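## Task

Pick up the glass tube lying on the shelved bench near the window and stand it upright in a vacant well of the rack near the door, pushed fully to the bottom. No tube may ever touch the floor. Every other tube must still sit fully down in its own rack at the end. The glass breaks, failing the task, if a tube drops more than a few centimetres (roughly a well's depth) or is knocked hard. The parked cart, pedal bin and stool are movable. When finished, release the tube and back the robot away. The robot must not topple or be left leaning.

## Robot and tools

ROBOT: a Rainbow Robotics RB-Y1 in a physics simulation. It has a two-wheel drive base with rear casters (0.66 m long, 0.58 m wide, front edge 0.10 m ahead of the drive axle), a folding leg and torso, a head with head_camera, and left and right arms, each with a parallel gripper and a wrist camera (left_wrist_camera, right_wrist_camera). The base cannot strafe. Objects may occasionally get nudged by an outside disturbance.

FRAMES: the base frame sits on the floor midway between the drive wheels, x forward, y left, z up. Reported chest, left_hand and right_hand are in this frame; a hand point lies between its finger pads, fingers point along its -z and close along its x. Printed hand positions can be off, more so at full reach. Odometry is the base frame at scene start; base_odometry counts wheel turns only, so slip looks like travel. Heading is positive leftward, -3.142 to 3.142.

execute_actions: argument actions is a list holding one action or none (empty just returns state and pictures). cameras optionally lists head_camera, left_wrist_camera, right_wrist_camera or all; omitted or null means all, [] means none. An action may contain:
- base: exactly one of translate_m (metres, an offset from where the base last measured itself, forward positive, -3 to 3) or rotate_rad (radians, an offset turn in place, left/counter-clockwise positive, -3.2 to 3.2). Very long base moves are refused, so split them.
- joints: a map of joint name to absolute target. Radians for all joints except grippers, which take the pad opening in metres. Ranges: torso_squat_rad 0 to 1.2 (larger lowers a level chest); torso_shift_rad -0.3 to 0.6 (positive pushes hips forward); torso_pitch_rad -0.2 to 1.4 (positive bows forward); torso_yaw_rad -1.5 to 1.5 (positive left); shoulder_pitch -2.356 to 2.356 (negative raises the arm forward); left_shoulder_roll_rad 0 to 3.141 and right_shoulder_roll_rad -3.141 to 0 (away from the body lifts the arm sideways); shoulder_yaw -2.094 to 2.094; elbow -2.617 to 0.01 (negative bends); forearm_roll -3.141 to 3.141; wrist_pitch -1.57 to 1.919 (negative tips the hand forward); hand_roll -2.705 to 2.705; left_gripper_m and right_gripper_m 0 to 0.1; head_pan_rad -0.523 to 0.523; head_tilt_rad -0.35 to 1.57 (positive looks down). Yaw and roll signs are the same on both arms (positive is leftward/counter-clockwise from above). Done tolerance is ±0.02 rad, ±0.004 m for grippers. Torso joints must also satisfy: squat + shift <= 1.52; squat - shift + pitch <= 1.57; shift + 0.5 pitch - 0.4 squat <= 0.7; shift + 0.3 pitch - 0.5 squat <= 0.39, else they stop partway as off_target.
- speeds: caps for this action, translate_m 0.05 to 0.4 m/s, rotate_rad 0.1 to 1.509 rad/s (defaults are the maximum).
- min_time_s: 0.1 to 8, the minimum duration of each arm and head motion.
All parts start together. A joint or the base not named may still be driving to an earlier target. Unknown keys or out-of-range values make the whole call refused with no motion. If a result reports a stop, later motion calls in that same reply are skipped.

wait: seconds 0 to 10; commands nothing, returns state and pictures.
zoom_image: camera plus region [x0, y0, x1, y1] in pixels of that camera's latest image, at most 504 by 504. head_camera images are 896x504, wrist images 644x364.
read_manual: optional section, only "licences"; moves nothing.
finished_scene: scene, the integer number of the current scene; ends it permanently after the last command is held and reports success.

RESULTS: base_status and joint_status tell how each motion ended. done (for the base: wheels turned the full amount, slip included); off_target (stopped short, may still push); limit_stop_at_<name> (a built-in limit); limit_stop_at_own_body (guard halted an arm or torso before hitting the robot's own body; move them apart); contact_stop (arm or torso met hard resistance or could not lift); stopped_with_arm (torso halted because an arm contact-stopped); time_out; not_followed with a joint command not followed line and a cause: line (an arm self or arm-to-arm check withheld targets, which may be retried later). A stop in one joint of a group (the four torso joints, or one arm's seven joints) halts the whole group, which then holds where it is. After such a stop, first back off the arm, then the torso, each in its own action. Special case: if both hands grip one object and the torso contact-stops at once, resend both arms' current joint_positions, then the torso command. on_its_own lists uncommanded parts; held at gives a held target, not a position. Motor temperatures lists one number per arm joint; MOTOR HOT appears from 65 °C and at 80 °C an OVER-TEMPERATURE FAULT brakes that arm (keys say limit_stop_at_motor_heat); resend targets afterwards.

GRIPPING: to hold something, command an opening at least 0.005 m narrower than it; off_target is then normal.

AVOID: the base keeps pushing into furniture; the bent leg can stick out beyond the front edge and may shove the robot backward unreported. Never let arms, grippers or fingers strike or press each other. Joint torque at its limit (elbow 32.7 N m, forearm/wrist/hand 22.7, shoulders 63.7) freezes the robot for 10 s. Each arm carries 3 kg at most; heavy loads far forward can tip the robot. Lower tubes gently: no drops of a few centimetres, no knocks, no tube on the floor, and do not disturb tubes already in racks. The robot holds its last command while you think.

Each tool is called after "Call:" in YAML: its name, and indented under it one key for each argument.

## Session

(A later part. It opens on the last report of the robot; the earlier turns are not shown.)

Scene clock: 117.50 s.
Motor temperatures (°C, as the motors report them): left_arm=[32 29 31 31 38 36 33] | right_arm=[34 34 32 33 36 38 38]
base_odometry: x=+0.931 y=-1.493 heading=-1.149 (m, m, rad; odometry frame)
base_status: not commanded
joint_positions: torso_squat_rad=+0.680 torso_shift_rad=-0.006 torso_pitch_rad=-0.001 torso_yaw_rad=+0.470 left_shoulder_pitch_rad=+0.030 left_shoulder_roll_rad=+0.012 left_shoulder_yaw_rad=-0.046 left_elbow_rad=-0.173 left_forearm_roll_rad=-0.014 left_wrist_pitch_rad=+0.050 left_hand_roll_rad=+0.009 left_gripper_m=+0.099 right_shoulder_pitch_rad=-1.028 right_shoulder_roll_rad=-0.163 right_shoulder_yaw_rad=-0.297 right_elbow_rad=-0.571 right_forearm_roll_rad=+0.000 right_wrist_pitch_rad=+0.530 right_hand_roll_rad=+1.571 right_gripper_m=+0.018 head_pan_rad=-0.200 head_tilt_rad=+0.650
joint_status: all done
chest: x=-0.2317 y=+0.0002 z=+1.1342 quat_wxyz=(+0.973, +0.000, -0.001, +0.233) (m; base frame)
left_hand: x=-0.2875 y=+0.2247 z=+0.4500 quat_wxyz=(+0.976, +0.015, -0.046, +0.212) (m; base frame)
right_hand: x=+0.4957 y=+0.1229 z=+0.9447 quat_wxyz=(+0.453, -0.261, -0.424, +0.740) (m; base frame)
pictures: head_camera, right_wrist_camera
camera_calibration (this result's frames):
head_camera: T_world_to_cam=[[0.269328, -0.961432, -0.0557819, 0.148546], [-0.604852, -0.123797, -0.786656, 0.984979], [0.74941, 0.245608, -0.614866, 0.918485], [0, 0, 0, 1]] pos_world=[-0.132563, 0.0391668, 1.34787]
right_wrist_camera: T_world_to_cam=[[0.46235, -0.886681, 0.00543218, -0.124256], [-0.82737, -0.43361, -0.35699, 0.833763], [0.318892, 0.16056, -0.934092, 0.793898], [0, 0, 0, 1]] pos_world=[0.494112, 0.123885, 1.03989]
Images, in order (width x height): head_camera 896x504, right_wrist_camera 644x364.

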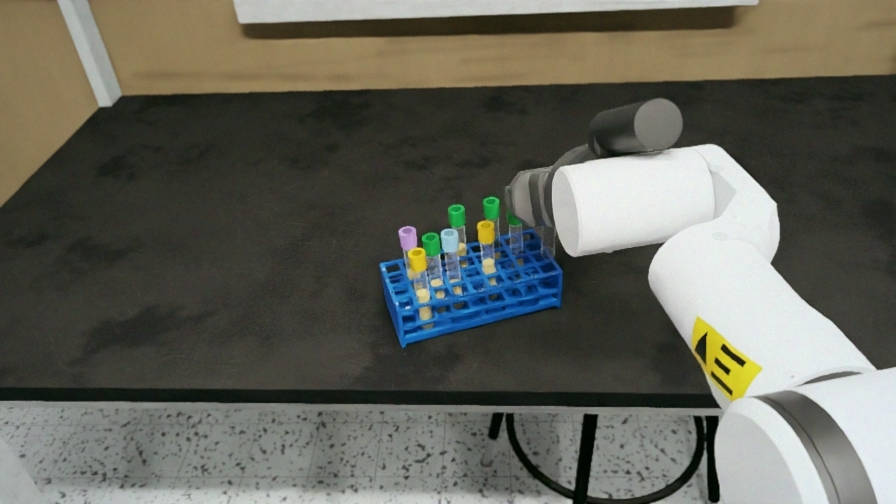

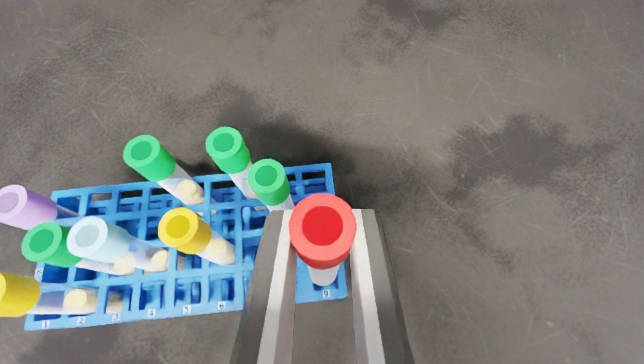

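Call:
execute_actions:
  actions:
    - {"joints":{"torso_shift_rad":-0.003,"torso_squat_rad":0.71}}
  cameras: ["head_camera","right_wrist_camera"]

Call:
zoom_image:
  camera: "right_wrist_camera"
  region: [180,150,460,364]

Call:
zoom_image:
  camera: "head_camera"
  region: [440,170,620,320]

Scene clock: 124.23 s.
Motor temperatures (°C, as the motors report them): left_arm=[32 29 31 31 38 36 33] | right_arm=[34 34 32 33 36 38 38]
base_odometry: x=+0.931 y=-1.493 heading=-1.149 (m, m, rad; odometry frame)
base_status: not commanded
joint_positions: torso_squat_rad=+0.710 torso_shift_rad=-0.003 torso_pitch_rad=-0.001 torso_yaw_rad=+0.470 left_shoulder_pitch_rad=+0.030 left_shoulder_roll_rad=+0.012 left_shoulder_yaw_rad=-0.046 left_elbow_rad=-0.173 left_forearm_roll_rad=-0.014 left_wrist_pitch_rad=+0.050 left_hand_roll_rad=+0.009 left_gripper_m=+0.099 right_shoulder_pitch_rad=-1.028 right_shoulder_roll_rad=-0.163 right_shoulder_yaw_rad=-0.297 right_elbow_rad=-0.571 right_forearm_roll_rad=+0.000 right_wrist_pitch_rad=+0.530 right_hand_roll_rad=+1.571 right_gripper_m=+0.018 head_pan_rad=-0.200 head_tilt_rad=+0.650
joint_status: all done
chest: x=-0.2300 y=+0.0002 z=+1.1208 quat_wxyz=(+0.973, +0.000, -0.001, +0.233) (m; base frame)
left_hand: x=-0.2858 y=+0.2247 z=+0.4365 quat_wxyz=(+0.976, +0.015, -0.045, +0.212) (m; base frame)
right_hand: x=+0.4974 y=+0.1229 z=+0.9312 quat_wxyz=(+0.453, -0.261, -0.424, +0.740) (m; base frame)
pictures: head_camera, right_wrist_camera
camera_calibration (this result's frames):
head_camera: T_world_to_cam=[[0.269325, -0.961432, -0.0557979, 0.147354], [-0.604898, -0.123797, -0.786621, 0.975398], [0.749375, 0.245608, -0.61491, 0.908982], [0, 0, 0, 1]] pos_world=[-0.130838, 0.0391677, 1.33443]
right_wrist_camera: T_world_to_cam=[[0.46234, -0.886686, 0.00540473, -0.124945], [-0.82741, -0.433608, -0.356899, 0.830275], [0.318801, 0.160537, -0.934127, 0.780826], [0, 0, 0, 1]] pos_world=[0.495817, 0.123875, 1.02639]
Images, in order (width x height): head_camera 896x504, right_wrist_camera 644x364.

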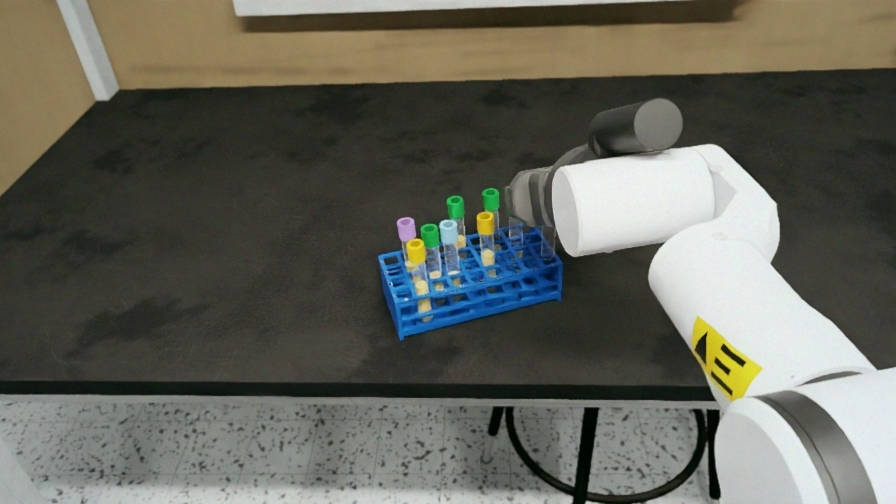

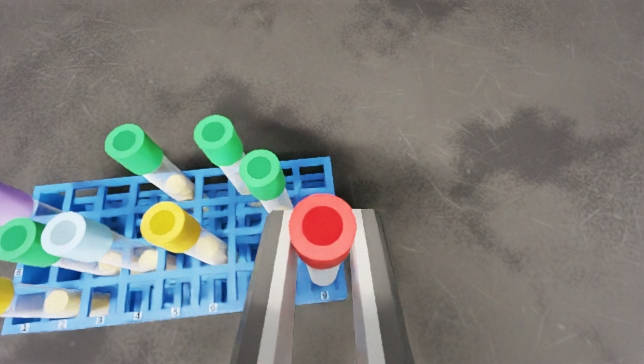

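Region (180, 150, 460, 364) of right_wrist_camera's 644x364 image, scaled by 1.800, with more detail than that image has; it fills the top 385 rows of this view, and the rest is white.

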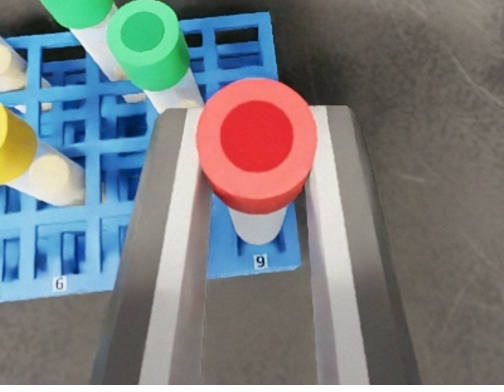

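Region (440, 170, 620, 320) of head_camera's 896x504 image, scaled by 2.800, with more detail than that image has.

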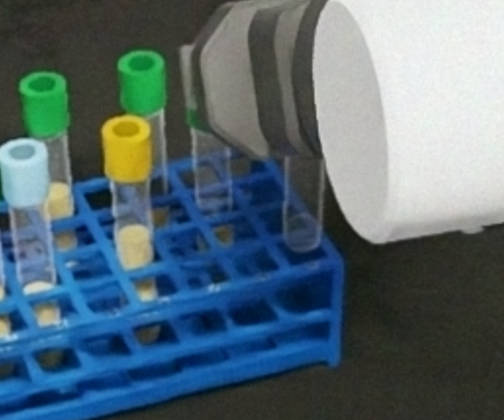

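Call:
execute_actions:
  actions:
    - {"joints":{"torso_shift_rad":-0.004,"torso_squat_rad":0.74}}
  cameras: ["right_wrist_camera"]

Call:
execute_actions:
  actions:
    - {"joints":{"torso_squat_rad":0.77}}
  cameras: ["right_wrist_camera"]

Call:
execute_actions:
  actions:
    - {"joints":{"torso_squat_rad":0.798}}
  cameras: ["head_camera","right_wrist_camera"]

Call:
zoom_image:
  camera: "head_camera"
  region: [440,170,620,320]

Scene clock: 130.40 s.
Motor temperatures (°C, as the motors report them): left_arm=[32 29 31 31 38 36 33] | right_arm=[34 34 32 33 36 38 38]
base_odometry: x=+0.931 y=-1.493 heading=-1.149 (m, m, rad; odometry frame)
base_status: not commanded
joint_positions: torso_squat_rad=+0.740 torso_shift_rad=-0.004 torso_pitch_rad=-0.001 torso_yaw_rad=+0.470 left_shoulder_pitch_rad=+0.030 left_shoulder_roll_rad=+0.012 left_shoulder_yaw_rad=-0.046 left_elbow_rad=-0.173 left_forearm_roll_rad=-0.014 left_wrist_pitch_rad=+0.050 left_hand_roll_rad=+0.009 left_gripper_m=+0.099 right_shoulder_pitch_rad=-1.028 right_shoulder_roll_rad=-0.163 right_shoulder_yaw_rad=-0.297 right_elbow_rad=-0.571 right_forearm_roll_rad=+0.000 right_wrist_pitch_rad=+0.530 right_hand_roll_rad=+1.571 right_gripper_m=+0.018 head_pan_rad=-0.200 head_tilt_rad=+0.650
joint_status: all done
chest: x=-0.2305 y=+0.0002 z=+1.1069 quat_wxyz=(+0.973, +0.000, -0.001, +0.233) (m; base frame)
left_hand: x=-0.2863 y=+0.2247 z=+0.4226 quat_wxyz=(+0.976, +0.015, -0.046, +0.212) (m; base frame)
right_hand: x=+0.4969 y=+0.1229 z=+0.9172 quat_wxyz=(+0.453, -0.261, -0.424, +0.740) (m; base frame)
pictures: right_wrist_camera
camera_calibration (this result's frames):
right_wrist_camera: T_world_to_cam=[[0.462331, -0.886691, 0.00542679, -0.124662], [-0.827413, -0.433607, -0.356893, 0.824883], [0.318807, 0.160513, -0.934129, 0.767984], [0, 0, 0, 1]] pos_world=[0.495315, 0.123868, 1.01247]
Images, in order (width x height): right_wrist_camera 644x364.

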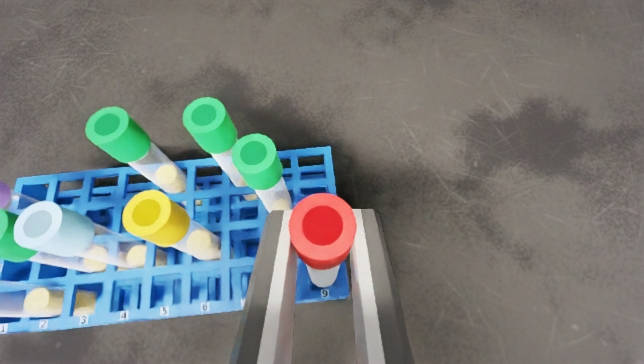

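Scene clock: 131.13 s.
Motor temperatures (°C, as the motors report them): left_arm=[32 29 31 31 38 36 33] | right_arm=[34 34 32 33 36 38 38]
base_odometry: x=+0.931 y=-1.493 heading=-1.149 (m, m, rad; odometry frame)
base_status: not commanded
joint_positions: torso_squat_rad=+0.770 torso_shift_rad=-0.004 torso_pitch_rad=-0.001 torso_yaw_rad=+0.470 left_shoulder_pitch_rad=+0.030 left_shoulder_roll_rad=+0.012 left_shoulder_yaw_rad=-0.046 left_elbow_rad=-0.173 left_forearm_roll_rad=-0.014 left_wrist_pitch_rad=+0.050 left_hand_roll_rad=+0.009 left_gripper_m=+0.099 right_shoulder_pitch_rad=-1.028 right_shoulder_roll_rad=-0.163 right_shoulder_yaw_rad=-0.297 right_elbow_rad=-0.571 right_forearm_roll_rad=+0.000 right_wrist_pitch_rad=+0.530 right_hand_roll_rad=+1.571 right_gripper_m=+0.018 head_pan_rad=-0.200 head_tilt_rad=+0.650
joint_status: all done
chest: x=-0.2305 y=+0.0002 z=+1.0925 quat_wxyz=(+0.973, +0.000, -0.001, +0.233) (m; base frame)
left_hand: x=-0.2863 y=+0.2247 z=+0.4082 quat_wxyz=(+0.976, +0.015, -0.046, +0.212) (m; base frame)
right_hand: x=+0.4969 y=+0.1229 z=+0.9028 quat_wxyz=(+0.453, -0.261, -0.424, +0.740) (m; base frame)
pictures: right_wrist_camera
camera_calibration (this result's frames):
right_wrist_camera: T_world_to_cam=[[0.462324, -0.886695, 0.00542298, -0.124609], [-0.827431, -0.433606, -0.356852, 0.819753], [0.31877, 0.160494, -0.934145, 0.754535], [0, 0, 0, 1]] pos_world=[0.495376, 0.123861, 0.998051]
Images, in order (width x height): right_wrist_camera 644x364.

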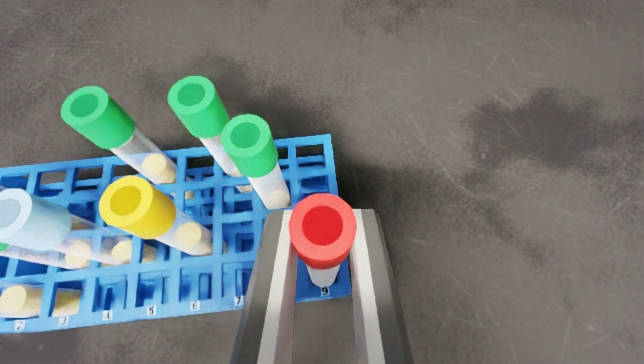

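Scene clock: 131.87 s.
Motor temperatures (°C, as the motors report them): left_arm=[32 29 31 31 38 36 33] | right_arm=[34 34 32 33 36 38 38]
base_odometry: x=+0.931 y=-1.493 heading=-1.149 (m, m, rad; odometry frame)
base_status: not commanded
joint_positions: torso_squat_rad=+0.798 torso_shift_rad=-0.004 torso_pitch_rad=-0.001 torso_yaw_rad=+0.470 left_shoulder_pitch_rad=+0.030 left_shoulder_roll_rad=+0.012 left_shoulder_yaw_rad=-0.046 left_elbow_rad=-0.173 left_forearm_roll_rad=-0.014 left_wrist_pitch_rad=+0.050 left_hand_roll_rad=+0.009 left_gripper_m=+0.099 right_shoulder_pitch_rad=-1.028 right_shoulder_roll_rad=-0.163 right_shoulder_yaw_rad=-0.297 right_elbow_rad=-0.571 right_forearm_roll_rad=+0.000 right_wrist_pitch_rad=+0.530 right_hand_roll_rad=+1.571 right_gripper_m=+0.018 head_pan_rad=-0.200 head_tilt_rad=+0.650
joint_status: all done
chest: x=-0.2304 y=+0.0002 z=+1.0786 quat_wxyz=(+0.973, +0.000, -0.001, +0.233) (m; base frame)
left_hand: x=-0.2862 y=+0.2247 z=+0.3944 quat_wxyz=(+0.976, +0.015, -0.046, +0.212) (m; base frame)
right_hand: x=+0.4970 y=+0.1229 z=+0.8890 quat_wxyz=(+0.453, -0.261, -0.424, +0.740) (m; base frame)
pictures: head_camera, right_wrist_camera
camera_calibration (this result's frames):
head_camera: T_world_to_cam=[[0.269327, -0.961432, -0.0557858, 0.145097], [-0.604863, -0.123797, -0.786648, 0.942036], [0.749403, 0.245608, -0.614876, 0.883317], [0, 0, 0, 1]] pos_world=[-0.131236, 0.0391713, 1.29228]
right_wrist_camera: T_world_to_cam=[[0.462326, -0.886693, 0.00542477, -0.124559], [-0.827428, -0.433608, -0.356858, 0.814867], [0.318776, 0.160496, -0.934143, 0.741588], [0, 0, 0, 1]] pos_world=[0.49543, 0.123865, 0.984217]
Images, in order (width x height): head_camera 896x504, right_wrist_camera 644x364.

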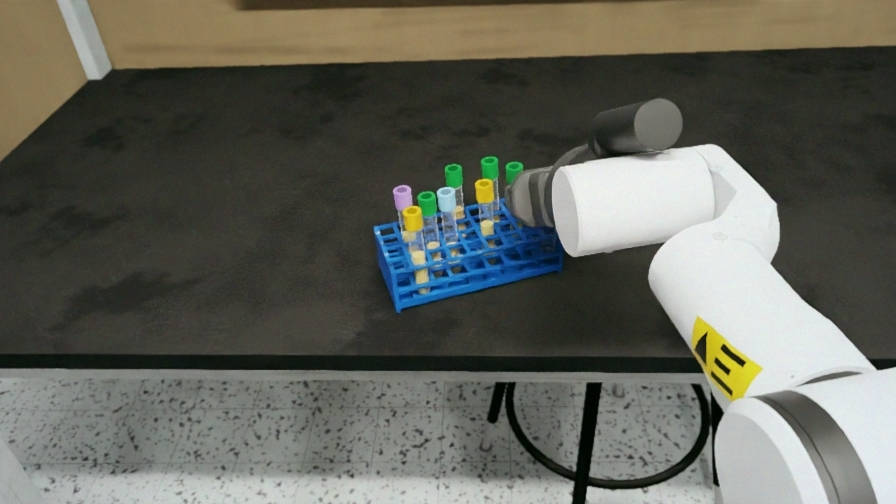

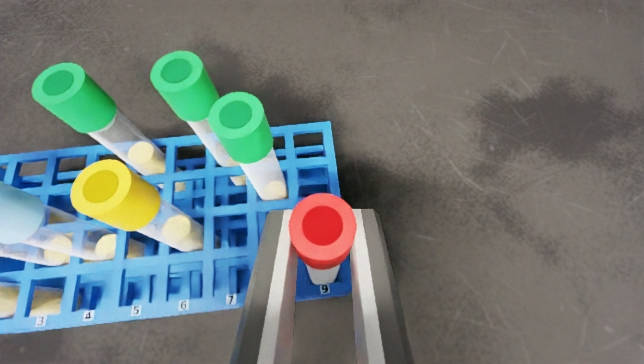

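Region (440, 170, 620, 320) of head_camera's 896x504 image, scaled by 2.800, with more detail than that image has.

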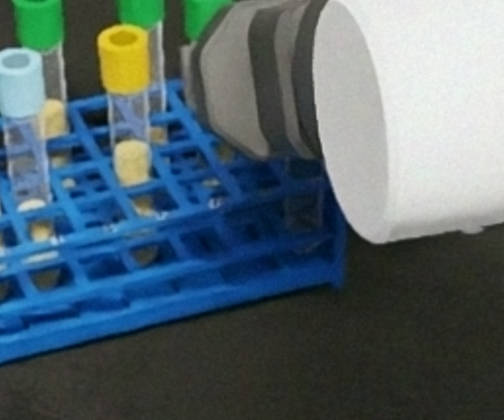

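Call:
execute_actions:
  actions:
    - {"joints":{"torso_squat_rad":0.806}}
  cameras: []

Call:
execute_actions:
  actions:
    - {"joints":{"right_gripper_m":0.04}}
  cameras: []

Call:
execute_actions:
  actions:
    - {"joints":{"torso_squat_rad":0.68}}
  cameras: []

Call:
execute_actions:
  actions:
    - {"base":{"translate_m":-0.5},"joints":{"torso_yaw_rad":0.1,"head_pan_rad":0}}
  cameras: ["head_camera"]

Scene clock: 139.73 s.
Motor temperatures (°C, as the motors report them): left_arm=[32 29 31 31 38 36 33] | right_arm=[34 34 32 33 36 38 38]
base_odometry: x=+0.931 y=-1.493 heading=-1.149 (m, m, rad; odometry frame)
base_status: not commanded
joint_positions: torso_squat_rad=+0.806 torso_shift_rad=-0.004 torso_pitch_rad=-0.001 torso_yaw_rad=+0.470 left_shoulder_pitch_rad=+0.030 left_shoulder_roll_rad=+0.012 left_shoulder_yaw_rad=-0.046 left_elbow_rad=-0.173 left_forearm_roll_rad=-0.014 left_wrist_pitch_rad=+0.050 left_hand_roll_rad=+0.009 left_gripper_m=+0.099 right_shoulder_pitch_rad=-1.028 right_shoulder_roll_rad=-0.163 right_shoulder_yaw_rad=-0.297 right_elbow_rad=-0.571 right_forearm_roll_rad=+0.000 right_wrist_pitch_rad=+0.530 right_hand_roll_rad=+1.571 right_gripper_m=+0.018 head_pan_rad=-0.200 head_tilt_rad=+0.650
joint_status: all done
chest: x=-0.2304 y=+0.0002 z=+1.0746 quat_wxyz=(+0.973, +0.000, -0.001, +0.233) (m; base frame)
left_hand: x=-0.2862 y=+0.2247 z=+0.3904 quat_wxyz=(+0.976, +0.015, -0.046, +0.212) (m; base frame)
right_hand: x=+0.4970 y=+0.1229 z=+0.8850 quat_wxyz=(+0.453, -0.261, -0.424, +0.740) (m; base frame)
pictures: none
No camera images: the call's "cameras" was empty. Leave "cameras" out to get every camera's image.

Scene clock: 140.53 s.
Motor temperatures (°C, as the motors report them): left_arm=[32 29 31 31 38 36 33] | right_arm=[34 34 32 33 36 38 38]
base_odometry: x=+0.931 y=-1.493 heading=-1.149 (m, m, rad; odometry frame)
base_status: not commanded
joint_positions: torso_squat_rad=+0.806 torso_shift_rad=-0.004 torso_pitch_rad=-0.001 torso_yaw_rad=+0.470 left_shoulder_pitch_rad=+0.030 left_shoulder_roll_rad=+0.012 left_shoulder_yaw_rad=-0.046 left_elbow_rad=-0.173 left_forearm_roll_rad=-0.014 left_wrist_pitch_rad=+0.050 left_hand_roll_rad=+0.009 left_gripper_m=+0.099 right_shoulder_pitch_rad=-1.028 right_shoulder_roll_rad=-0.163 right_shoulder_yaw_rad=-0.297 right_elbow_rad=-0.571 right_forearm_roll_rad=+0.000 right_wrist_pitch_rad=+0.530 right_hand_roll_rad=+1.571 right_gripper_m=+0.040 head_pan_rad=-0.200 head_tilt_rad=+0.650
joint_status: all done
chest: x=-0.2304 y=+0.0002 z=+1.0746 quat_wxyz=(+0.973, +0.000, -0.001, +0.233) (m; base frame)
left_hand: x=-0.2862 y=+0.2247 z=+0.3904 quat_wxyz=(+0.976, +0.015, -0.046, +0.212) (m; base frame)
right_hand: x=+0.4970 y=+0.1229 z=+0.8850 quat_wxyz=(+0.453, -0.261, -0.424, +0.740) (m; base frame)
pictures: none
No camera images: the call's "cameras" was empty. Leave "cameras" out to get every camera's image.

Scene clock: 141.73 s.
Motor temperatures (°C, as the motors report them): left_arm=[32 29 31 31 38 36 33] | right_arm=[34 34 32 33 36 38 38]
base_odometry: x=+0.931 y=-1.493 heading=-1.149 (m, m, rad; odometry frame)
base_status: not commanded
joint_positions: torso_squat_rad=+0.680 torso_shift_rad=-0.004 torso_pitch_rad=-0.001 torso_yaw_rad=+0.470 left_shoulder_pitch_rad=+0.030 left_shoulder_roll_rad=+0.012 left_shoulder_yaw_rad=-0.046 left_elbow_rad=-0.173 left_forearm_roll_rad=-0.014 left_wrist_pitch_rad=+0.050 left_hand_roll_rad=+0.009 left_gripper_m=+0.099 right_shoulder_pitch_rad=-1.028 right_shoulder_roll_rad=-0.163 right_shoulder_yaw_rad=-0.297 right_elbow_rad=-0.571 right_forearm_roll_rad=+0.000 right_wrist_pitch_rad=+0.530 right_hand_roll_rad=+1.571 right_gripper_m=+0.040 head_pan_rad=-0.200 head_tilt_rad=+0.650
joint_status: all done
chest: x=-0.2305 y=+0.0002 z=+1.1342 quat_wxyz=(+0.973, +0.000, +0.000, +0.233) (m; base frame)
left_hand: x=-0.2865 y=+0.2247 z=+0.4500 quat_wxyz=(+0.976, +0.015, -0.045, +0.212) (m; base frame)
right_hand: x=+0.4969 y=+0.1229 z=+0.9444 quat_wxyz=(+0.453, -0.261, -0.424, +0.740) (m; base frame)
pictures: none
No camera images: the call's "cameras" was empty. Leave "cameras" out to get every camera's image.

Scene clock: 144.50 s.
Motor temperatures (°C, as the motors report them): left_arm=[32 29 31 31 38 36 33] | right_arm=[34 34 32 33 36 38 38]
base_odometry: x=+0.727 y=-1.037 heading=-1.148 (m, m, rad; odometry frame)
base_status: done
joint_positions: torso_squat_rad=+0.680 torso_shift_rad=-0.004 torso_pitch_rad=-0.001 torso_yaw_rad=+0.100 left_shoulder_pitch_rad=+0.030 left_shoulder_roll_rad=+0.012 left_shoulder_yaw_rad=-0.046 left_elbow_rad=-0.173 left_forearm_roll_rad=-0.014 left_wrist_pitch_rad=+0.050 left_hand_roll_rad=+0.009 left_gripper_m=+0.099 right_shoulder_pitch_rad=-1.028 right_shoulder_roll_rad=-0.163 right_shoulder_yaw_rad=-0.297 right_elbow_rad=-0.571 right_forearm_roll_rad=+0.000 right_wrist_pitch_rad=+0.530 right_hand_roll_rad=+1.571 right_gripper_m=+0.040 head_pan_rad=+0.000 head_tilt_rad=+0.650
joint_status: all done
chest: x=-0.2306 y=+0.0002 z=+1.1342 quat_wxyz=(+0.999, +0.000, -0.001, +0.050) (m; base frame)
left_hand: x=-0.2013 y=+0.2300 z=+0.4501 quat_wxyz=(+0.998, +0.007, -0.048, +0.029) (m; base frame)
right_hand: x=+0.4920 y=-0.1485 z=+0.9447 quat_wxyz=(+0.582, -0.334, -0.369, +0.643) (m; base frame)
pictures: head_camera
camera_calibration (this result's frames):
head_camera: T_world_to_cam=[[0.102818, -0.993122, -0.0560032, 0.105735], [-0.617038, -0.0195199, -0.786691, 0.98332], [0.780188, 0.115443, -0.614801, 0.924499], [0, 0, 0, 1]] pos_world=[-0.125408, 0.0174753, 1.34787]
Images, in order (width x height): head_camera 896x504.

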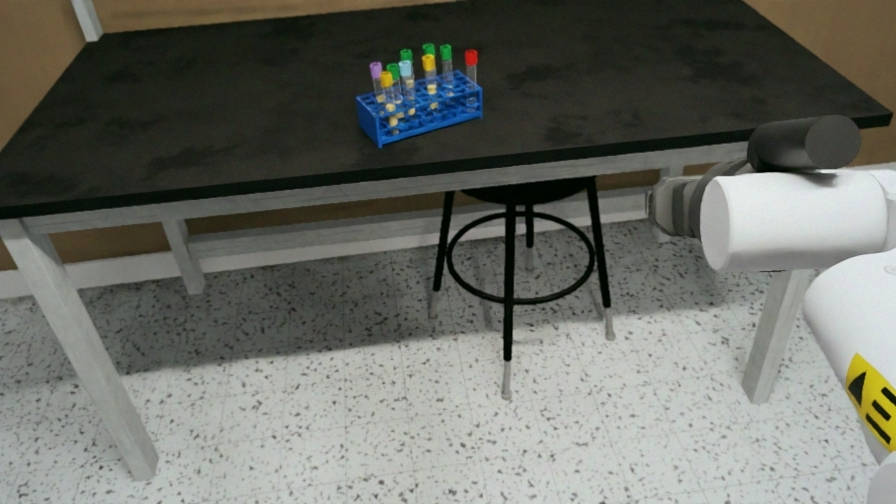

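Call:
finished_scene:
  scene: 2

The scene is finished: the task was done.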